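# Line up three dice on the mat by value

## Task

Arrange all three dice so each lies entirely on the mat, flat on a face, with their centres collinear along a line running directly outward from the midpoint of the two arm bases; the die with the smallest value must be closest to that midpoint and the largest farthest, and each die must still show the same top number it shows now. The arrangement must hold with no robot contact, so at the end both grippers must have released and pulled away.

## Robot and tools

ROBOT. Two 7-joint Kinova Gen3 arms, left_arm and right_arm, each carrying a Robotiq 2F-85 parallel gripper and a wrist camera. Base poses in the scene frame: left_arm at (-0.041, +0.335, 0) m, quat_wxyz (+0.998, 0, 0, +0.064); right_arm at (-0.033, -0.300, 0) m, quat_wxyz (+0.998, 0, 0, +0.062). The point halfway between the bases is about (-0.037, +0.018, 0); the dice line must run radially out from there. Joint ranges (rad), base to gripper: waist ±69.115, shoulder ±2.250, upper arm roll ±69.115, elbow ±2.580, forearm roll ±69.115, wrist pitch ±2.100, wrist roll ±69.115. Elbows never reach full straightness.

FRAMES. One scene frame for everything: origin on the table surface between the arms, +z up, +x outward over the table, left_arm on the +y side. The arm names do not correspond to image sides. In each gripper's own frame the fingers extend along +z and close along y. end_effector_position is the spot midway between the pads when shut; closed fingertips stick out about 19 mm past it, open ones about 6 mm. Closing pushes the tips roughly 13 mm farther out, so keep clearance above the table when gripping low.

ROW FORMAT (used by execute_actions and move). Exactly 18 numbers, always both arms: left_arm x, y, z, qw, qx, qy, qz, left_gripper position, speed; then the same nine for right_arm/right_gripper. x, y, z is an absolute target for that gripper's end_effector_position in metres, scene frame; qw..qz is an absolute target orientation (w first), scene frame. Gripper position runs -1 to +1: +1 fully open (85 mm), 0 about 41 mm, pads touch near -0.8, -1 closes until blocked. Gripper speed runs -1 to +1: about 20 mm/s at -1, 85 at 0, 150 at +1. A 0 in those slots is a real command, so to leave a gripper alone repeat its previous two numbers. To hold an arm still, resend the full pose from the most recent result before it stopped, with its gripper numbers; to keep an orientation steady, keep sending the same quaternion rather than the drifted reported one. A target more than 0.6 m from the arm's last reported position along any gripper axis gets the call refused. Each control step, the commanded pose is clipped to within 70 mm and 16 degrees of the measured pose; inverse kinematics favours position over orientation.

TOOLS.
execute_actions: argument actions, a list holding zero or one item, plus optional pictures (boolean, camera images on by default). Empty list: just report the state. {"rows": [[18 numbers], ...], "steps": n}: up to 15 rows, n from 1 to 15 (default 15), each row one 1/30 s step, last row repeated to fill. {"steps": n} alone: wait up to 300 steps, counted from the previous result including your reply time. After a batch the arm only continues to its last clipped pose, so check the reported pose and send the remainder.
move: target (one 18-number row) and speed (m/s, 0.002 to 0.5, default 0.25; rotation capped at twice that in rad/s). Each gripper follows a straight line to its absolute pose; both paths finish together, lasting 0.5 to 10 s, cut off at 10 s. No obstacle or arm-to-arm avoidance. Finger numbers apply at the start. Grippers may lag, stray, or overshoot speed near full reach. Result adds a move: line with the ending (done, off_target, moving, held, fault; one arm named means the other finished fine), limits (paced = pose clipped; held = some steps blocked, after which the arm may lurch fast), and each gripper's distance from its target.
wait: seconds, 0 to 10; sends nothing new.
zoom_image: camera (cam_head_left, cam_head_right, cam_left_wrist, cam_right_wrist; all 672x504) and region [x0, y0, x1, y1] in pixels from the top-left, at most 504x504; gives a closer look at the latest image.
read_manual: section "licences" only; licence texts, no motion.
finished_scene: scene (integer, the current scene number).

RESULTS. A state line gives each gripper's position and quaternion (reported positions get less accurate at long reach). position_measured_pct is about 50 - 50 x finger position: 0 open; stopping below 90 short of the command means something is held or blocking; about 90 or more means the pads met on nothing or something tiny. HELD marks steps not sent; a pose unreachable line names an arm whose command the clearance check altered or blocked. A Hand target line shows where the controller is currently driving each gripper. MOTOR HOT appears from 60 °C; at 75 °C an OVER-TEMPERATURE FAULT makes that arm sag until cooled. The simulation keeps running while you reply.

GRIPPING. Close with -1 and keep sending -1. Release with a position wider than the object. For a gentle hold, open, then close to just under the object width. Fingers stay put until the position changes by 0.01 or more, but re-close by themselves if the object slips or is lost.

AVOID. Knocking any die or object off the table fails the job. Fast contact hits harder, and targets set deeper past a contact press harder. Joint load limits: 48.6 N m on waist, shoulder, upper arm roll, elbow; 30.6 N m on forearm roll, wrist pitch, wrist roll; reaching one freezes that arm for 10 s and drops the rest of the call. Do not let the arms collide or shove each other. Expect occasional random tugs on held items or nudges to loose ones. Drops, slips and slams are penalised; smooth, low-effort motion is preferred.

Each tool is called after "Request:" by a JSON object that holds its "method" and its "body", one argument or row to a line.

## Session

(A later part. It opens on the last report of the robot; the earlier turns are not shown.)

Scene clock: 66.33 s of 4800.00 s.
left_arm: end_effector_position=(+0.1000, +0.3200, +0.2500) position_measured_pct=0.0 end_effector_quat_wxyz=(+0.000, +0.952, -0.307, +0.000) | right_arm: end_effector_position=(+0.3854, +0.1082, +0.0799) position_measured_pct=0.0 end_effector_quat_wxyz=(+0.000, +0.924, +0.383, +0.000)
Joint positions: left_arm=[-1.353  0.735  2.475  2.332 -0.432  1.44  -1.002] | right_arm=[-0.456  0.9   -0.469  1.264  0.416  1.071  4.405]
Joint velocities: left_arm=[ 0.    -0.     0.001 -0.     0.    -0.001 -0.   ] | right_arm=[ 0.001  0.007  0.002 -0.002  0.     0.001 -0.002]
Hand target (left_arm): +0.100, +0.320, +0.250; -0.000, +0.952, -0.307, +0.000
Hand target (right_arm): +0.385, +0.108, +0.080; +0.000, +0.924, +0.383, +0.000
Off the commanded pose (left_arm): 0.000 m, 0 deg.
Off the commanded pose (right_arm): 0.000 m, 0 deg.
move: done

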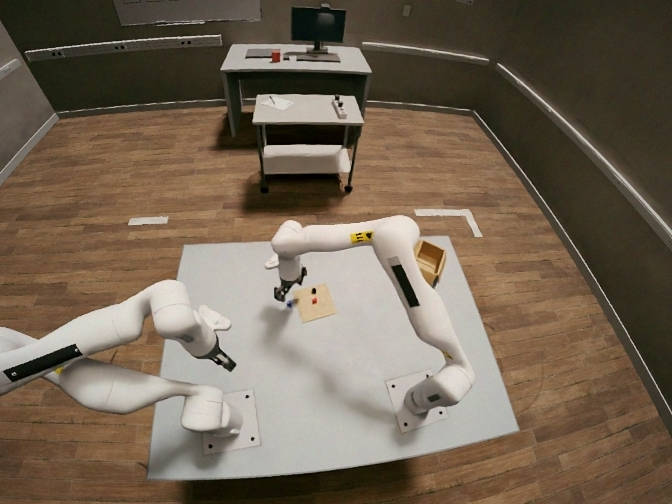

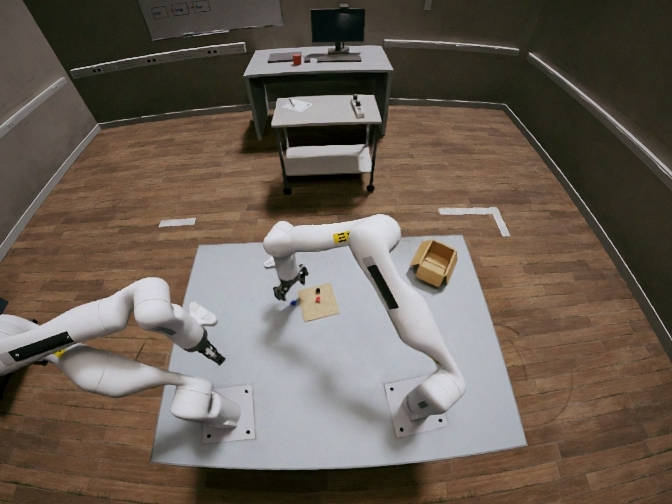

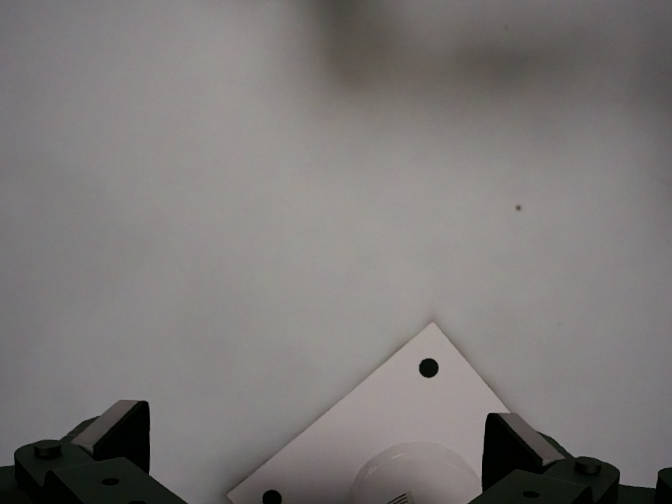

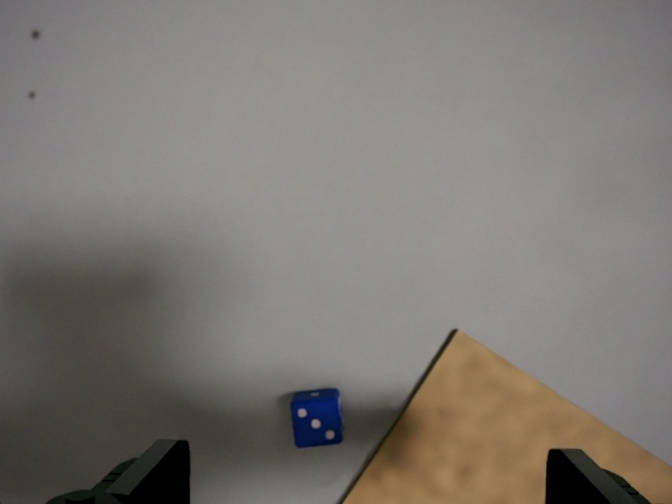

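Request:
{"method": "move", "body": {
  "target": [0.10,0.32,0.25,0,0.952,-0.307,0,1,0, 0.375,0.1185,0.05,0,0.924,0.383,0,1,0.5],
  "speed": 0.1
}}

Request:
{"method": "move", "body": {
  "target": [0.10,0.32,0.25,0,0.952,-0.307,0,1,0, 0.375,0.1185,0.021,0,0.924,0.383,0,1,0.5],
  "speed": 0.08
}}

Request:
{"method": "move", "body": {
  "target": [0.10,0.32,0.25,0,0.952,-0.307,0,1,0, 0.375,0.1185,0.021,0,0.924,0.383,0,-1,0.5]
}}

Request:
{"method": "move", "body": {
  "target": [0.10,0.32,0.25,0,0.952,-0.307,0,1,0, 0.36,0.07,0.08,0,0.98,0.2,0,-1,0.5]
}}

Request:
{"method": "move", "body": {
  "target": [0.10,0.32,0.25,0,0.952,-0.307,0,1,0, 0.343,0.018,0.07,0,1,0,0,-1,0.5]
}}

Request:
{"method": "move", "body": {
  "target": [0.10,0.32,0.25,0,0.952,-0.307,0,1,0, 0.343,0.018,0.024,0,1,0,0,-1,0.5],
  "speed": 0.08
}}

Request:
{"method": "move", "body": {
  "target": [0.10,0.32,0.25,0,0.952,-0.307,0,1,0, 0.343,0.018,0.024,0,1,0,0,0.2,0.5]
}}

Request:
{"method": "move", "body": {
  "target": [0.10,0.32,0.25,0,0.952,-0.307,0,1,0, 0.343,0.018,0.08,0,1,0,0,1,0.5]
}}

Request:
{"method": "move", "body": {
  "target": [0.10,0.32,0.25,0,0.952,-0.307,0,1,0, 0.32,0.0,0.25,0,1,0,0,1,0.5]
}}

Scene clock: 74.70 s of 4800.00 s.
left_arm: end_effector_position=(+0.1000, +0.3200, +0.2500) position_measured_pct=0.0 end_effector_quat_wxyz=(+0.000, +0.952, -0.307, +0.000) | right_arm: end_effector_position=(+0.3750, +0.1183, +0.0501) position_measured_pct=0.0 end_effector_quat_wxyz=(+0.000, +0.924, +0.383, +0.000)
Joint positions: left_arm=[-1.353  0.735  2.475  2.332 -0.432  1.44  -1.002] | right_arm=[-0.485  0.941 -0.455  1.286  0.433  1.011  4.367]
Joint velocities: left_arm=[-0.001  0.001 -0.001  0.     0.    -0.    -0.   ] | right_arm=[-0.002  0.001 -0.    -0.     0.     0.    -0.001]
Hand target (left_arm): +0.100, +0.320, +0.250; -0.000, +0.952, -0.307, +0.000
Hand target (right_arm): +0.375, +0.118, +0.050; +0.000, +0.924, +0.383, +0.000
Off the commanded pose (left_arm): 0.000 m, 0 deg.
Off the commanded pose (right_arm): 0.000 m, 0 deg.
After step 90, 4.63 s passed at rest.
move: done

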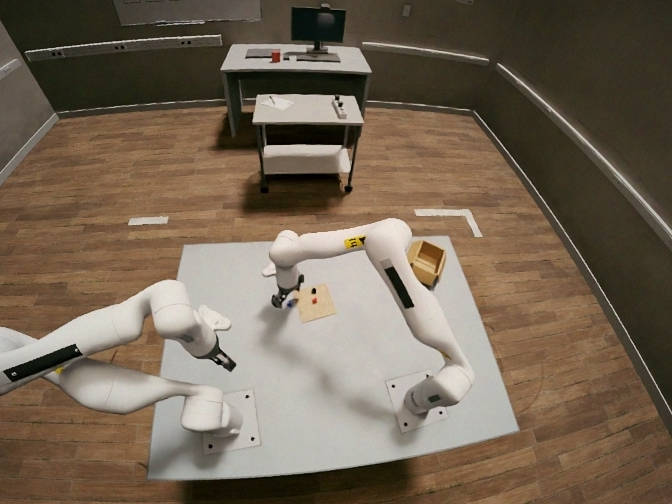

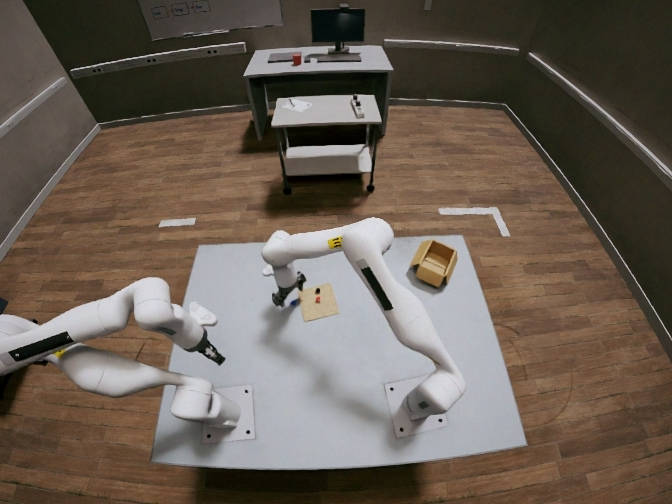

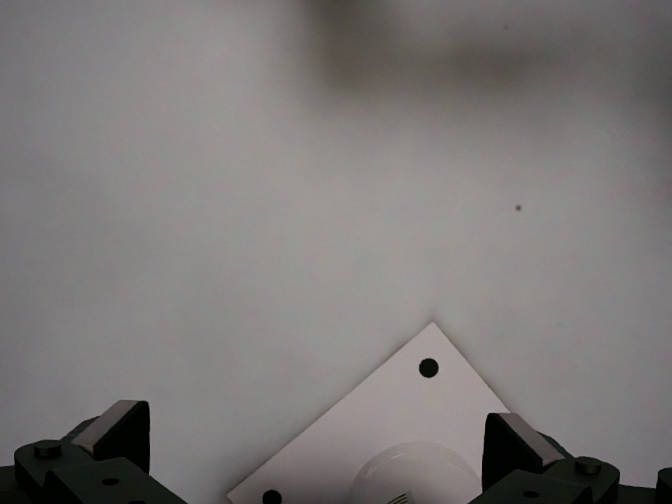

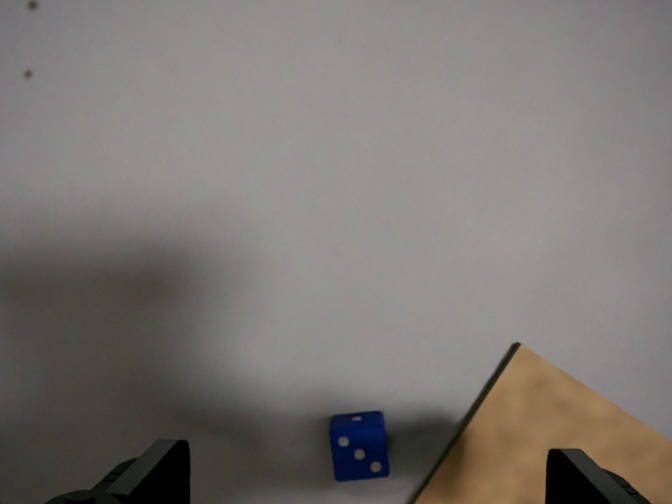

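Scene clock: 75.43 s of 4800.00 s.
left_arm: end_effector_position=(+0.1000, +0.3200, +0.2500) position_measured_pct=0.0 end_effector_quat_wxyz=(+0.000, +0.952, -0.307, +0.000) | right_arm: end_effector_position=(+0.3749, +0.1184, +0.0211) position_measured_pct=0.0 end_effector_quat_wxyz=(-0.000, +0.924, +0.383, +0.000)
Joint positions: left_arm=[-1.353  0.735  2.475  2.332 -0.432  1.44  -1.002] | right_arm=[-0.491  0.983 -0.442  1.301  0.451  0.956  4.354]
Joint velocities: left_arm=[-0.     0.    -0.002 -0.     0.     0.    -0.   ] | right_arm=[-0.001  0.001 -0.    -0.    -0.     0.    -0.   ]
Hand target (left_arm): +0.100, +0.320, +0.250; -0.000, +0.952, -0.307, +0.000
Hand target (right_arm): +0.375, +0.118, +0.021; -0.000, +0.924, +0.383, -0.000
Off the commanded pose (left_arm): 0.000 m, 0 deg.
Off the commanded pose (right_arm): 0.000 m, 0 deg.
move: done

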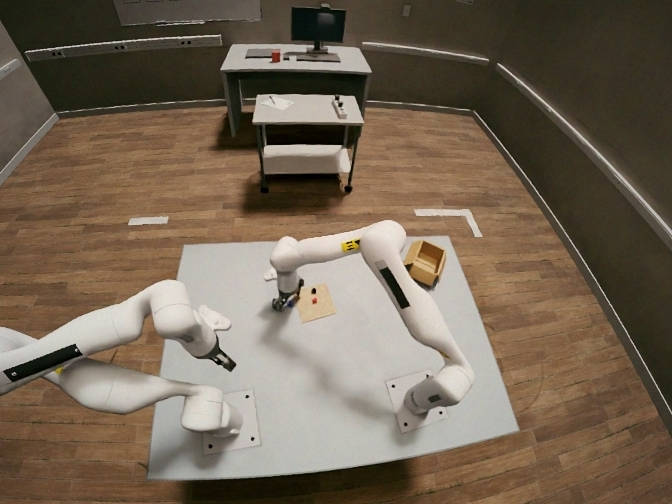

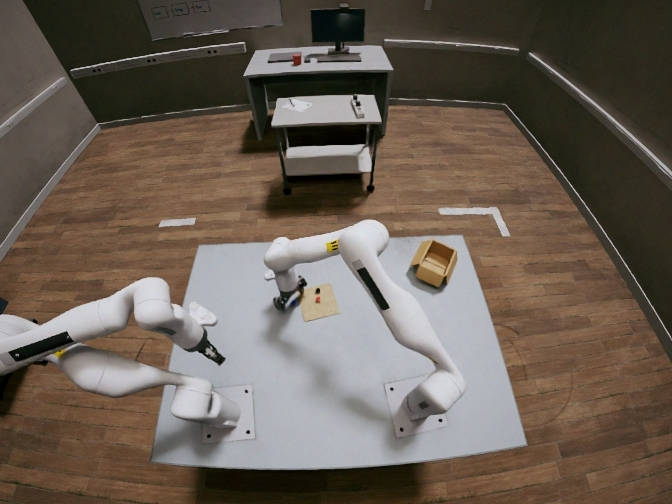

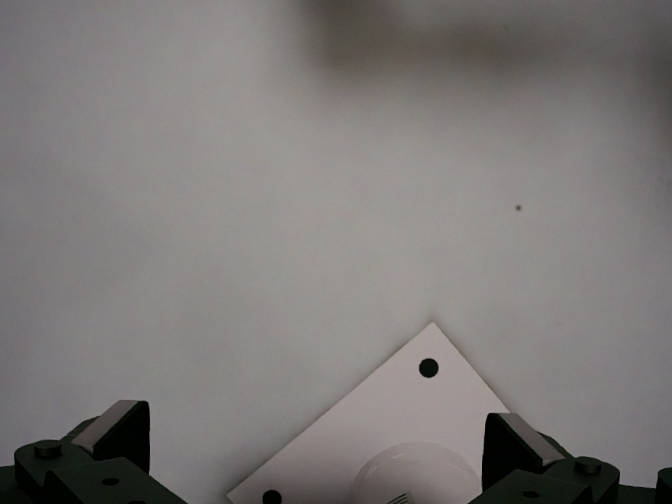

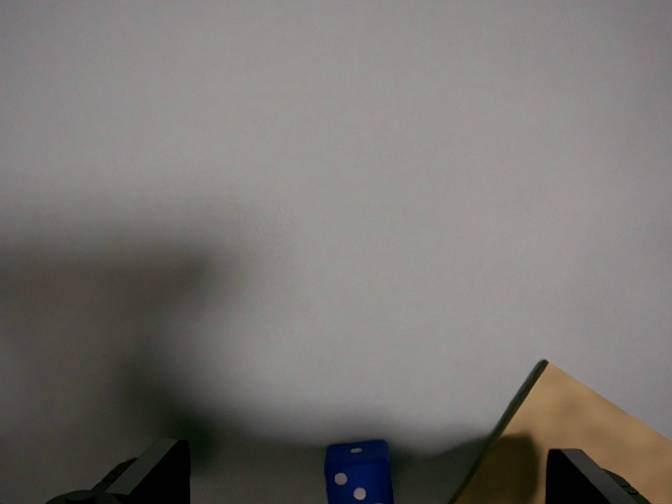

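Scene clock: 76.40 s of 4800.00 s.
left_arm: end_effector_position=(+0.1000, +0.3200, +0.2500) position_measured_pct=0.0 end_effector_quat_wxyz=(+0.000, +0.952, -0.307, +0.000) | right_arm: end_effector_position=(+0.3751, +0.1186, +0.0214) position_measured_pct=80.6 end_effector_quat_wxyz=(-0.000, +0.924, +0.383, +0.000)
Joint positions: left_arm=[-1.353  0.735  2.475  2.332 -0.432  1.44  -1.002] | right_arm=[-0.491  0.982 -0.442  1.3    0.451  0.956  4.354]
Joint velocities: left_arm=[ 0.    -0.001  0.002  0.    -0.    -0.001 -0.   ] | right_arm=[ 0.001  0.    -0.     0.    -0.001 -0.    -0.   ]
Hand target (left_arm): +0.100, +0.320, +0.250; -0.000, +0.952, -0.307, +0.000
Hand target (right_arm): +0.375, +0.118, +0.021; +0.000, +0.924, +0.383, +0.000
Off the commanded pose (left_arm): 0.000 m, 0 deg.
Off the commanded pose (right_arm): 0.000 m, 0 deg.
move: done

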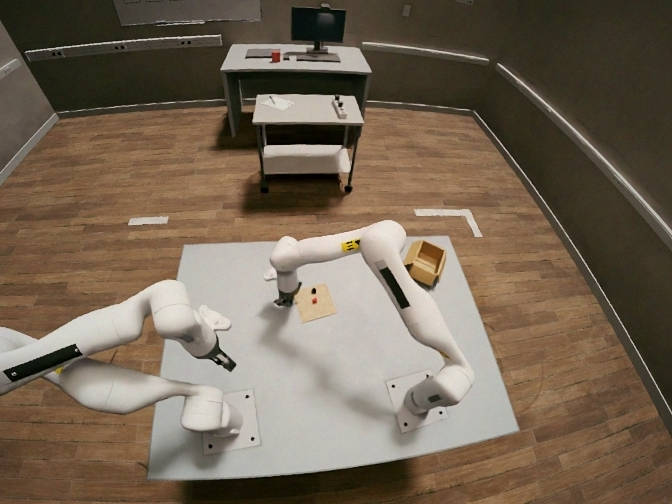

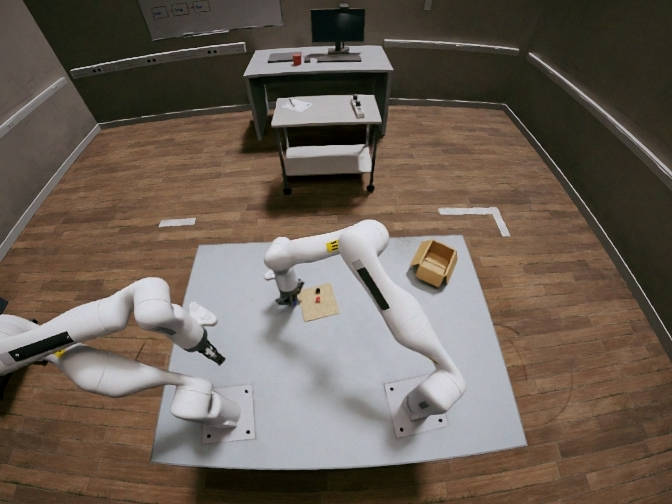

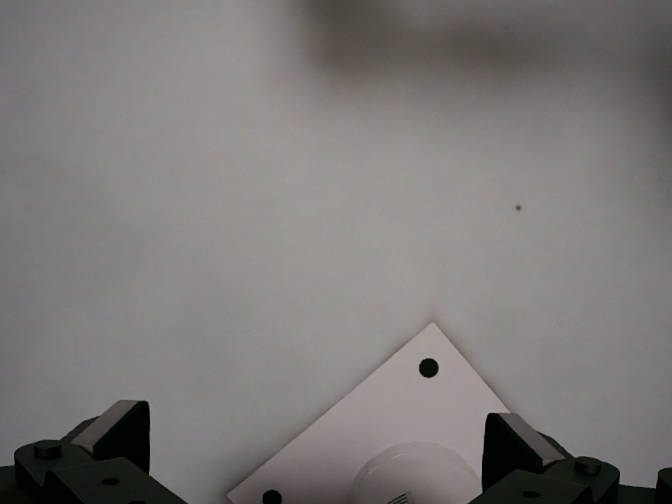

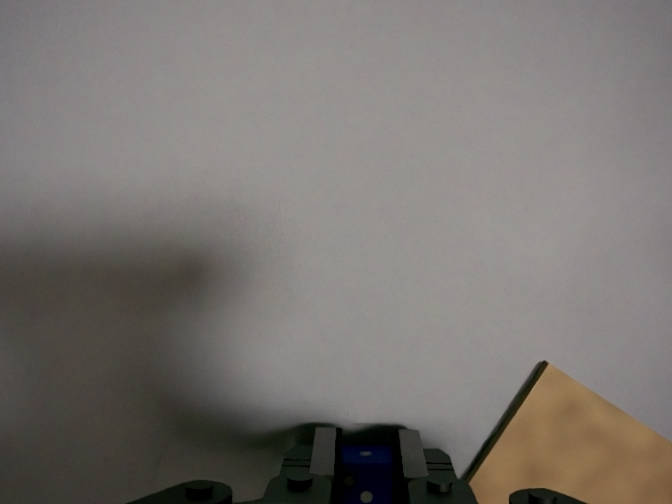

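Scene clock: 77.50 s of 4800.00 s.
left_arm: end_effector_position=(+0.1000, +0.3200, +0.2500) position_measured_pct=0.0 end_effector_quat_wxyz=(+0.000, +0.952, -0.307, +0.000) | right_arm: end_effector_position=(+0.3600, +0.0701, +0.0798) position_measured_pct=80.6 end_effector_quat_wxyz=(+0.000, +0.980, +0.200, -0.000)
Joint positions: left_arm=[-1.353  0.735  2.475  2.332 -0.432  1.44  -1.002] | right_arm=[-0.456  0.8   -0.386  1.459  0.339  0.949  4.055]
Joint velocities: left_arm=[-0.001  0.    -0.    -0.     0.     0.001  0.001] | right_arm=[ 0.001 -0.007 -0.001  0.002  0.    -0.     0.001]
Hand target (left_arm): +0.100, +0.320, +0.250; -0.000, +0.952, -0.307, +0.000
Hand target (right_arm): +0.360, +0.070, +0.080; -0.000, +0.980, +0.200, -0.000
Off the commanded pose (left_arm): 0.000 m, 0 deg.
Off the commanded pose (right_arm): 0.000 m, 0 deg.
move: done

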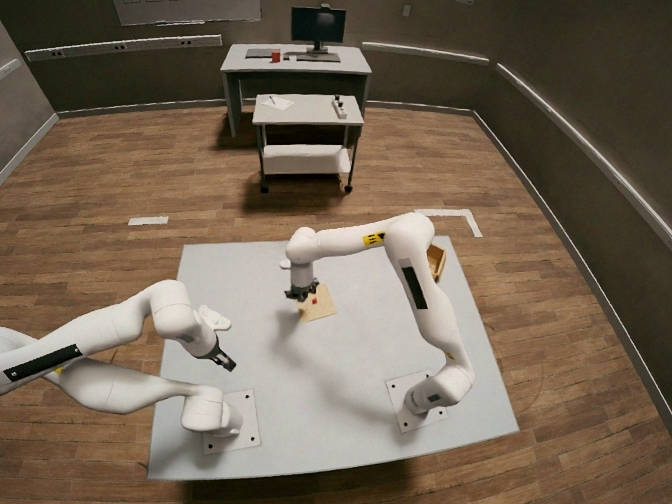

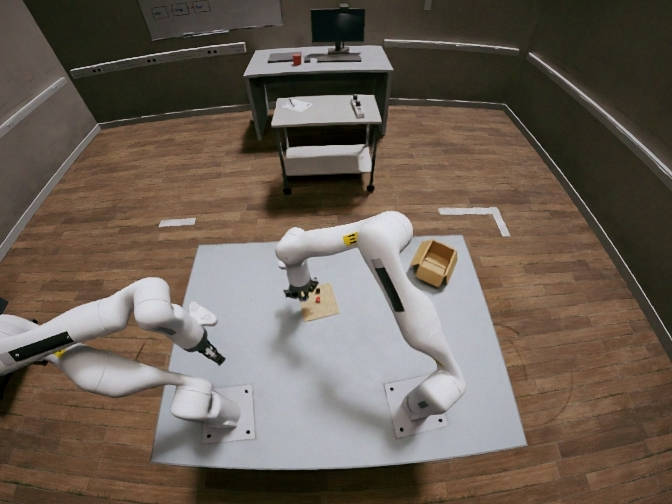

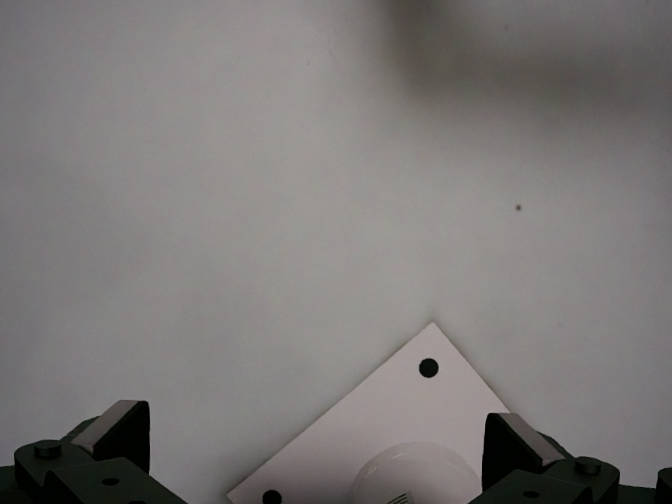

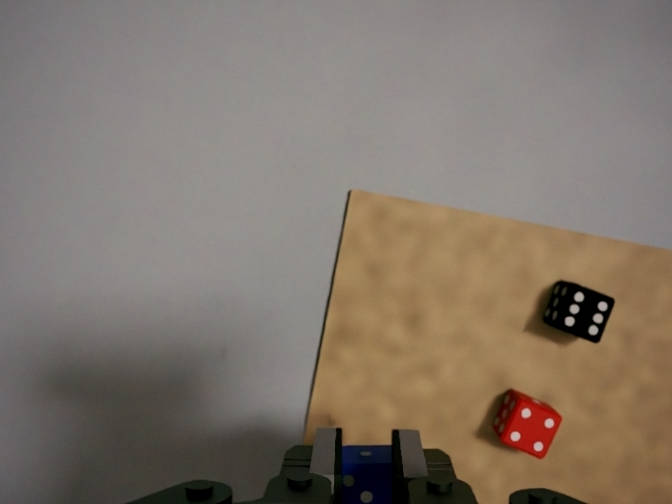

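Scene clock: 78.67 s of 4800.00 s.
left_arm: end_effector_position=(+0.1000, +0.3200, +0.2500) position_measured_pct=0.0 end_effector_quat_wxyz=(+0.000, +0.952, -0.307, +0.000) | right_arm: end_effector_position=(+0.3427, +0.0178, +0.0701) position_measured_pct=80.6 end_effector_quat_wxyz=(+0.000, +1.000, -0.000, -0.000)
Joint positions: left_arm=[-1.353  0.735  2.475  2.332 -0.432  1.44  -1.002] | right_arm=[-0.447  0.718 -0.285  1.656  0.259  0.805  3.74 ]
Joint velocities: left_arm=[-0.001  0.001 -0.001  0.001 -0.001 -0.     0.   ] | right_arm=[-0.002 -0.004 -0.     0.001 -0.    -0.    -0.002]
Hand target (left_arm): +0.100, +0.320, +0.250; -0.000, +0.952, -0.307, +0.000
Hand target (right_arm): +0.343, +0.018, +0.070; -0.000, +1.000, -0.000, -0.000
Off the commanded pose (left_arm): 0.000 m, 0 deg.
Off the commanded pose (right_arm): 0.000 m, 0 deg.
move: done

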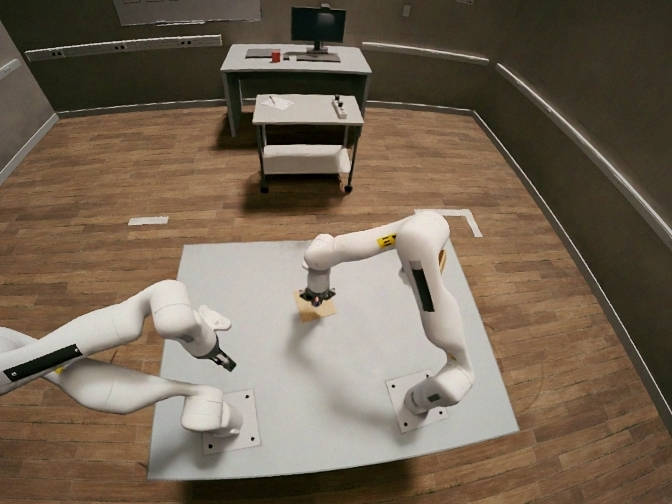

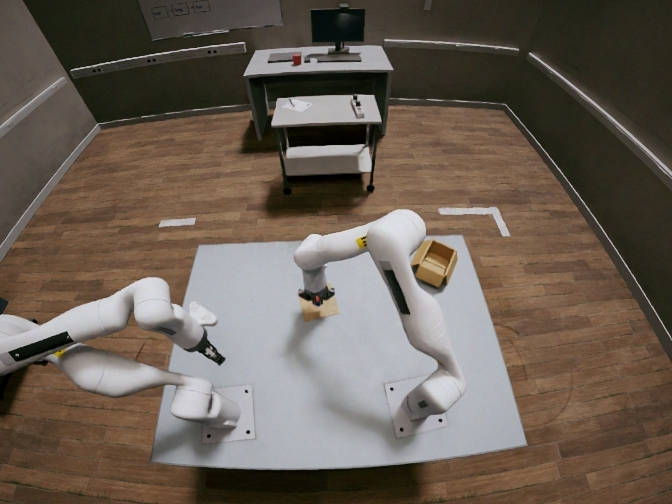

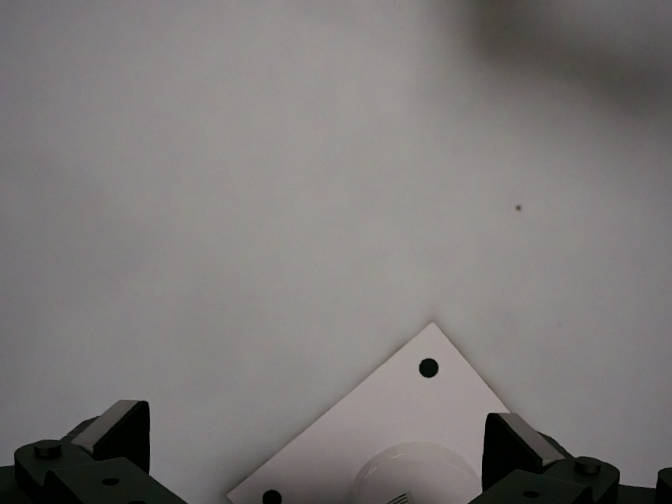

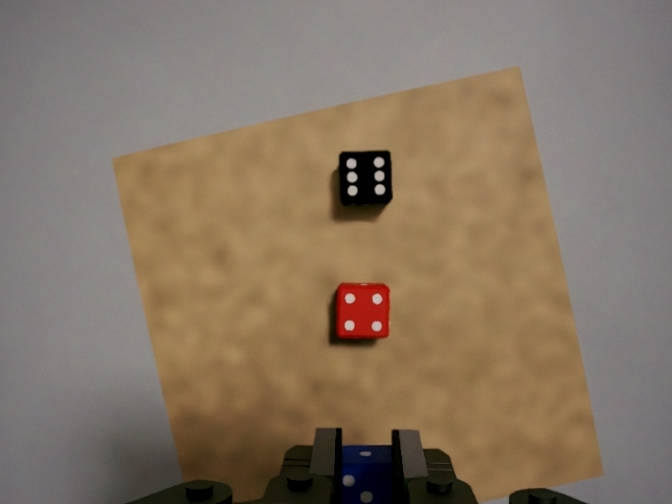

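Scene clock: 79.50 s of 4800.00 s.
left_arm: end_effector_position=(+0.1000, +0.3200, +0.2500) position_measured_pct=0.0 end_effector_quat_wxyz=(+0.000, +0.952, -0.307, +0.000) | right_arm: end_effector_position=(+0.3435, +0.0182, +0.0255) position_measured_pct=80.6 end_effector_quat_wxyz=(-0.001, +1.000, -0.000, +0.001)
Joint positions: left_arm=[-1.353  0.735  2.475  2.332 -0.432  1.44  -1.002] | right_arm=[-0.464  0.796 -0.26   1.682  0.29   0.699  3.716]
Joint velocities: left_arm=[ 0.001 -0.    -0.    -0.001 -0.001  0.     0.   ] | right_arm=[-0.001  0.002 -0.    -0.     0.001  0.001 -0.   ]
Hand target (left_arm): +0.100, +0.320, +0.250; -0.000, +0.952, -0.307, +0.000
Hand target (right_arm): +0.343, +0.018, +0.024; +0.000, +1.000, +0.000, +0.000
Off the commanded pose (left_arm): 0.000 m, 0 deg.
Off the commanded pose (right_arm): 0.002 m, 0 deg.
move: done

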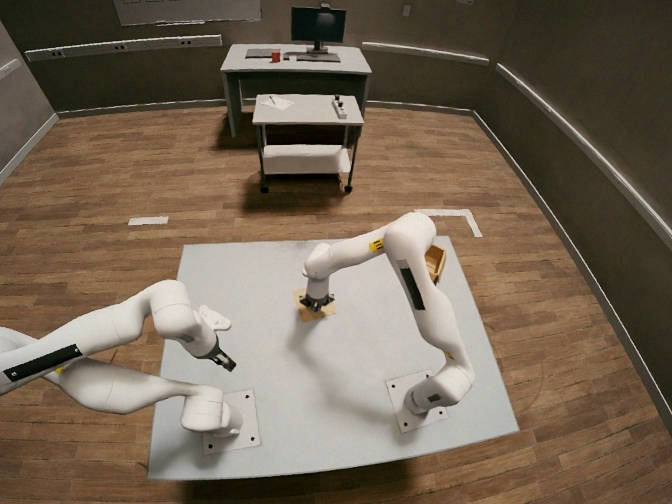

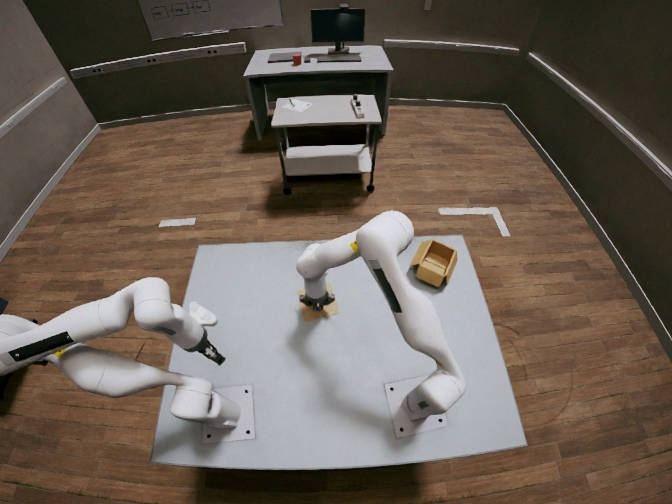

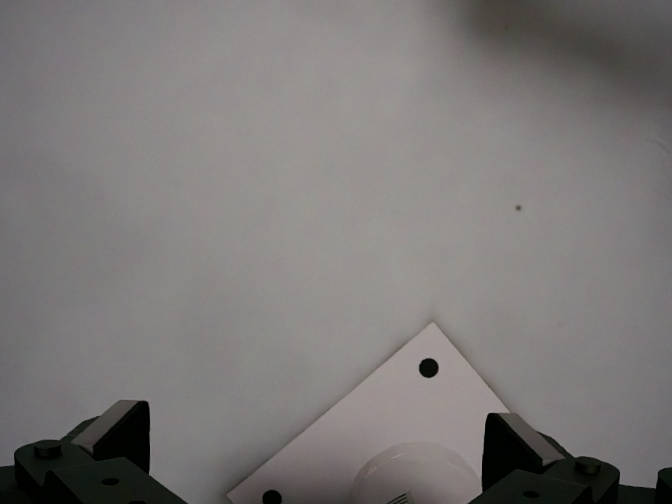

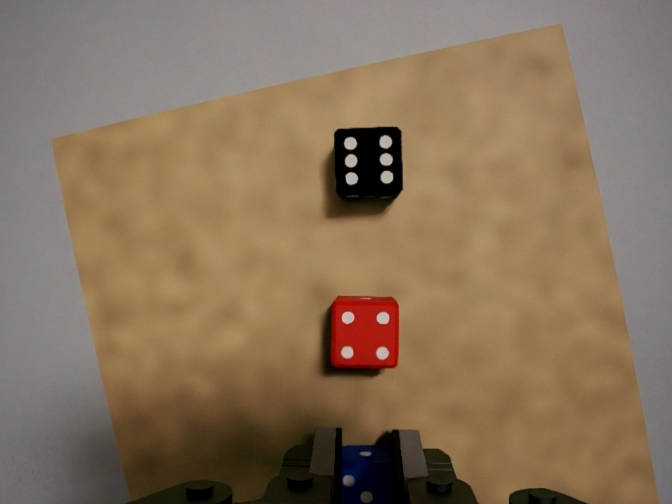

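Scene clock: 80.20 s of 4800.00 s.
left_arm: end_effector_position=(+0.1000, +0.3200, +0.2500) position_measured_pct=0.0 end_effector_quat_wxyz=(+0.000, +0.952, -0.307, +0.000) | right_arm: end_effector_position=(+0.3430, +0.0180, +0.0240) position_measured_pct=40.1 end_effector_quat_wxyz=(-0.000, +1.000, +0.000, +0.000)
Joint positions: left_arm=[-1.353  0.735  2.475  2.332 -0.432  1.44  -1.002] | right_arm=[-0.464  0.799 -0.26   1.682  0.29   0.699  3.716]
Joint velocities: left_arm=[-0.     0.001  0.002  0.    -0.001 -0.003  0.001] | right_arm=[-0.002  0.001 -0.     0.001  0.001 -0.    -0.001]
Hand target (left_arm): +0.100, +0.320, +0.250; -0.000, +0.952, -0.307, +0.000
Hand target (right_arm): +0.343, +0.018, +0.024; +0.000, +1.000, +0.000, +0.000
Off the commanded pose (left_arm): 0.000 m, 0 deg.
Off the commanded pose (right_arm): 0.000 m, 0 deg.
move: done

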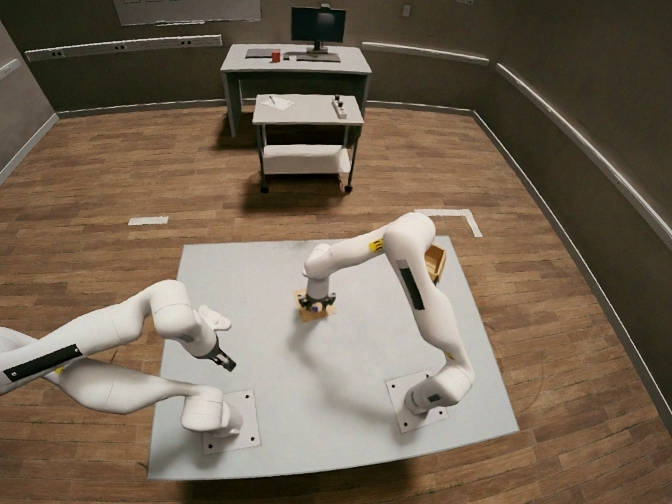

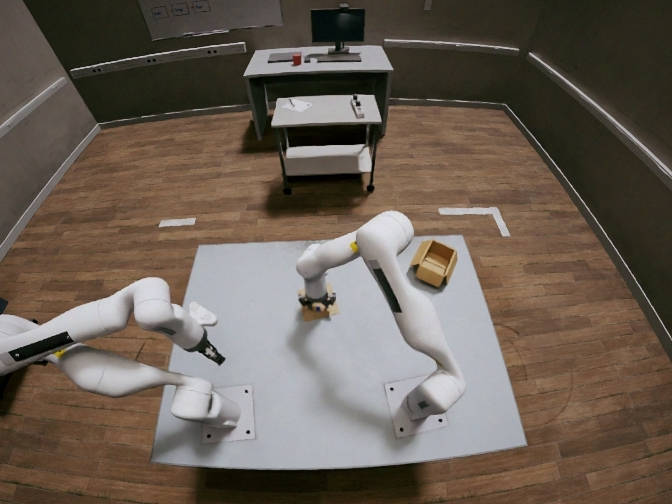

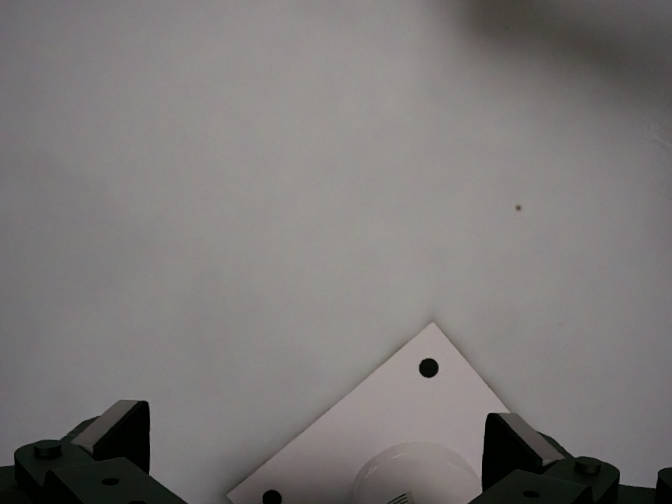

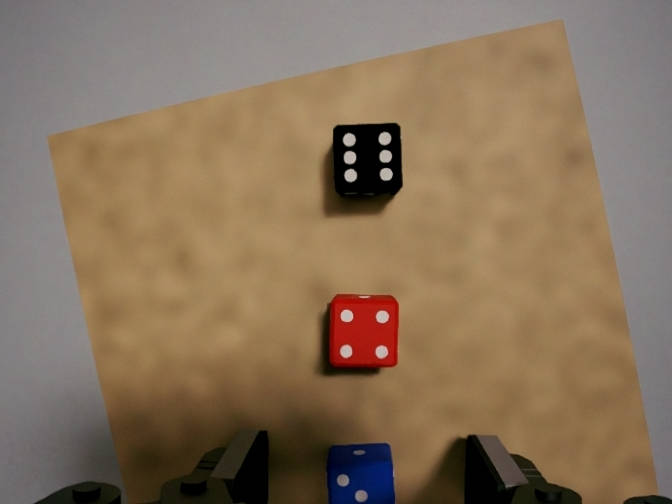

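Scene clock: 80.93 s of 4800.00 s.
left_arm: end_effector_position=(+0.1000, +0.3200, +0.2500) position_measured_pct=0.0 end_effector_quat_wxyz=(+0.000, +0.952, -0.307, +0.000) | right_arm: end_effector_position=(+0.3431, +0.0182, +0.0797) position_measured_pct=0.0 end_effector_quat_wxyz=(+0.000, +1.000, -0.000, -0.000)
Joint positions: left_arm=[-1.353  0.735  2.475  2.332 -0.432  1.44  -1.002] | right_arm=[-0.445  0.703 -0.29   1.646  0.253  0.829  3.746]
Joint velocities: left_arm=[-0.001 -0.     0.    -0.     0.001  0.    -0.   ] | right_arm=[ 0.002 -0.005 -0.    -0.001 -0.001 -0.     0.001]
Hand target (left_arm): +0.100, +0.320, +0.250; -0.000, +0.952, -0.307, +0.000
Hand target (right_arm): +0.343, +0.018, +0.080; -0.000, +1.000, -0.000, -0.000
Off the commanded pose (left_arm): 0.000 m, 0 deg.
Off the commanded pose (right_arm): 0.000 m, 0 deg.
move: done

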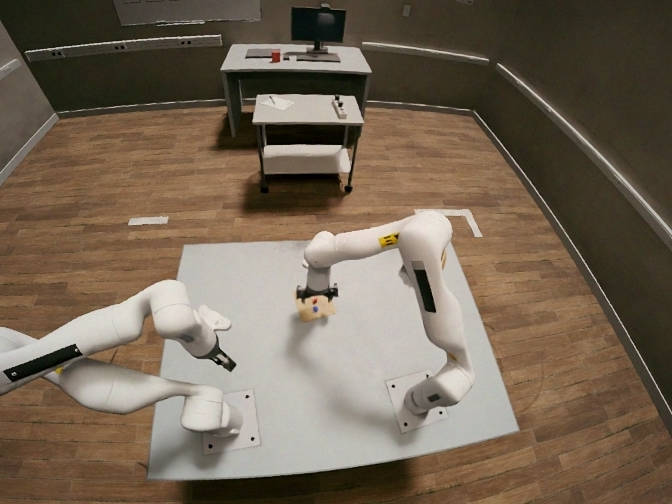

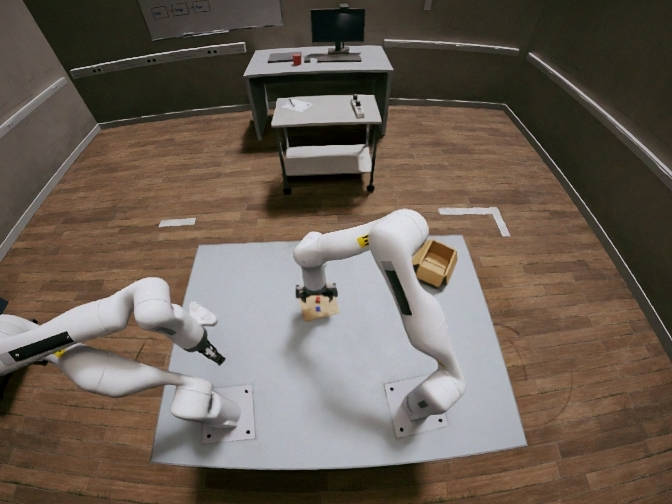

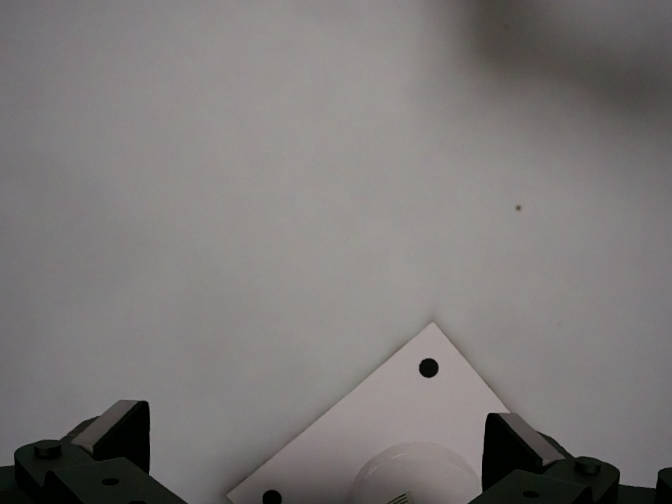

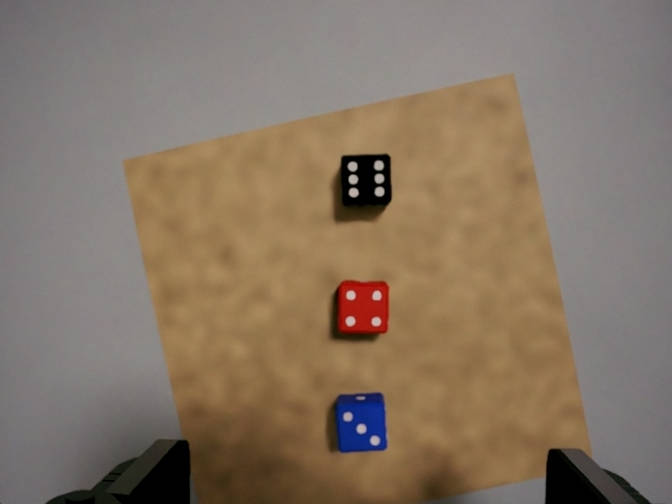

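Scene clock: 82.00 s of 4800.00 s.
left_arm: end_effector_position=(+0.1000, +0.3200, +0.2500) position_measured_pct=0.0 end_effector_quat_wxyz=(+0.000, +0.952, -0.307, +0.000) | right_arm: end_effector_position=(+0.3206, +0.0007, +0.2497) position_measured_pct=0.0 end_effector_quat_wxyz=(-0.000, +1.000, -0.000, -0.000)
Joint positions: left_arm=[-1.353  0.735  2.475  2.332 -0.432  1.44  -1.002] | right_arm=[-0.405  0.432 -0.342  1.502  0.149  1.233  3.82 ]
Joint velocities: left_arm=[ 0.001  0.001 -0.     0.     0.001 -0.001  0.   ] | right_arm=[ 0.    -0.005  0.001  0.    -0.001 -0.    -0.001]
Hand target (left_arm): +0.100, +0.320, +0.250; -0.000, +0.952, -0.307, +0.000
Hand target (right_arm): +0.321, +0.001, +0.250; -0.000, +1.000, -0.000, -0.000
Off the commanded pose (left_arm): 0.000 m, 0 deg.
Off the commanded pose (right_arm): 0.001 m, 0 deg.
move: done

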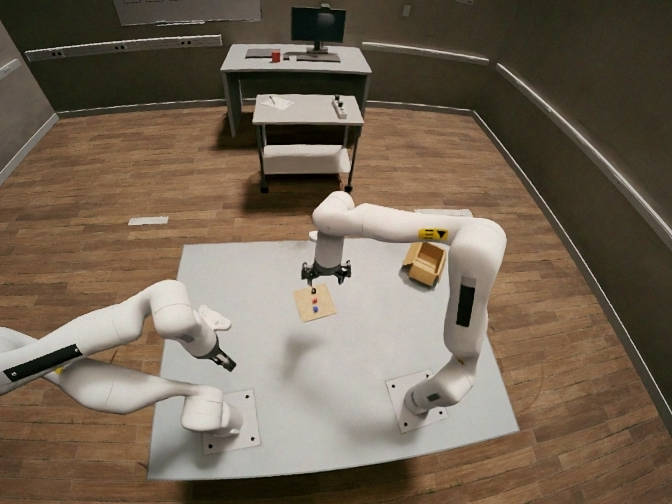

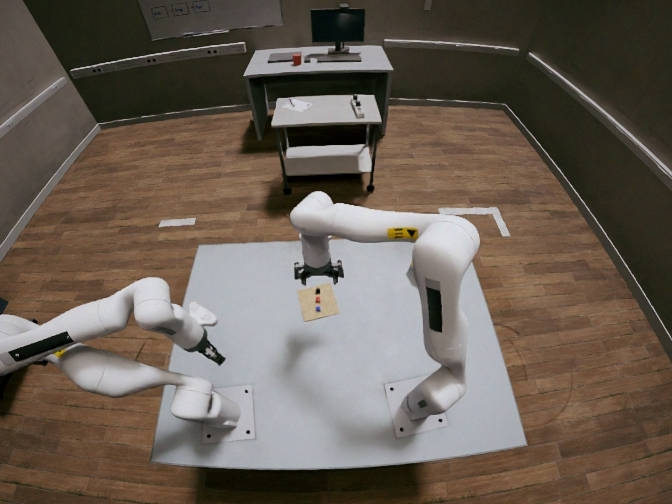

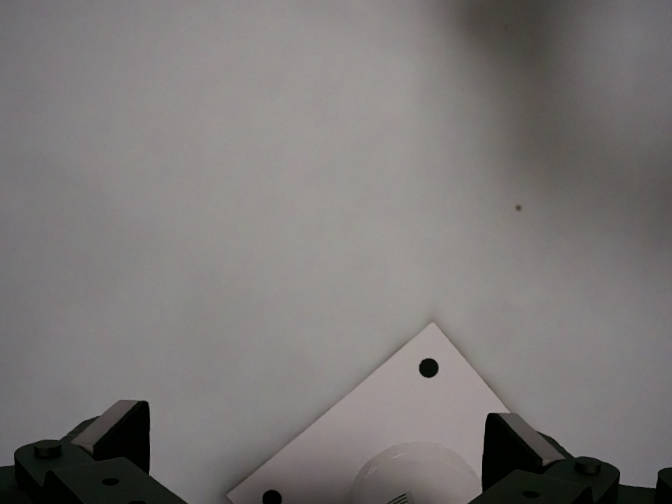

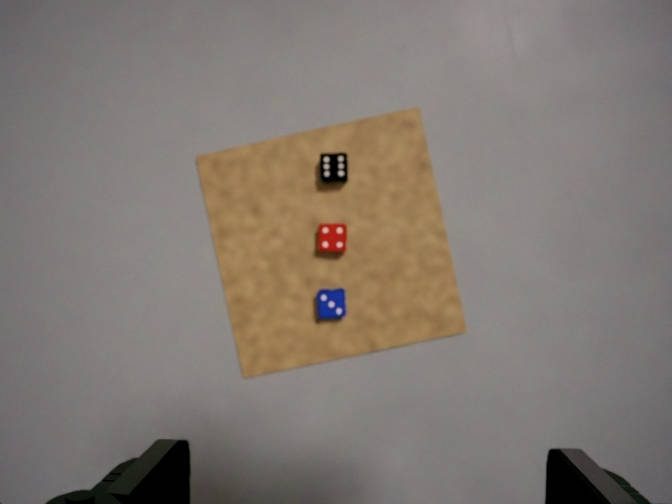

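Request:
{"method": "finished_scene", "body": {
  "scene": 2
}}

The scene is finished: the task was done.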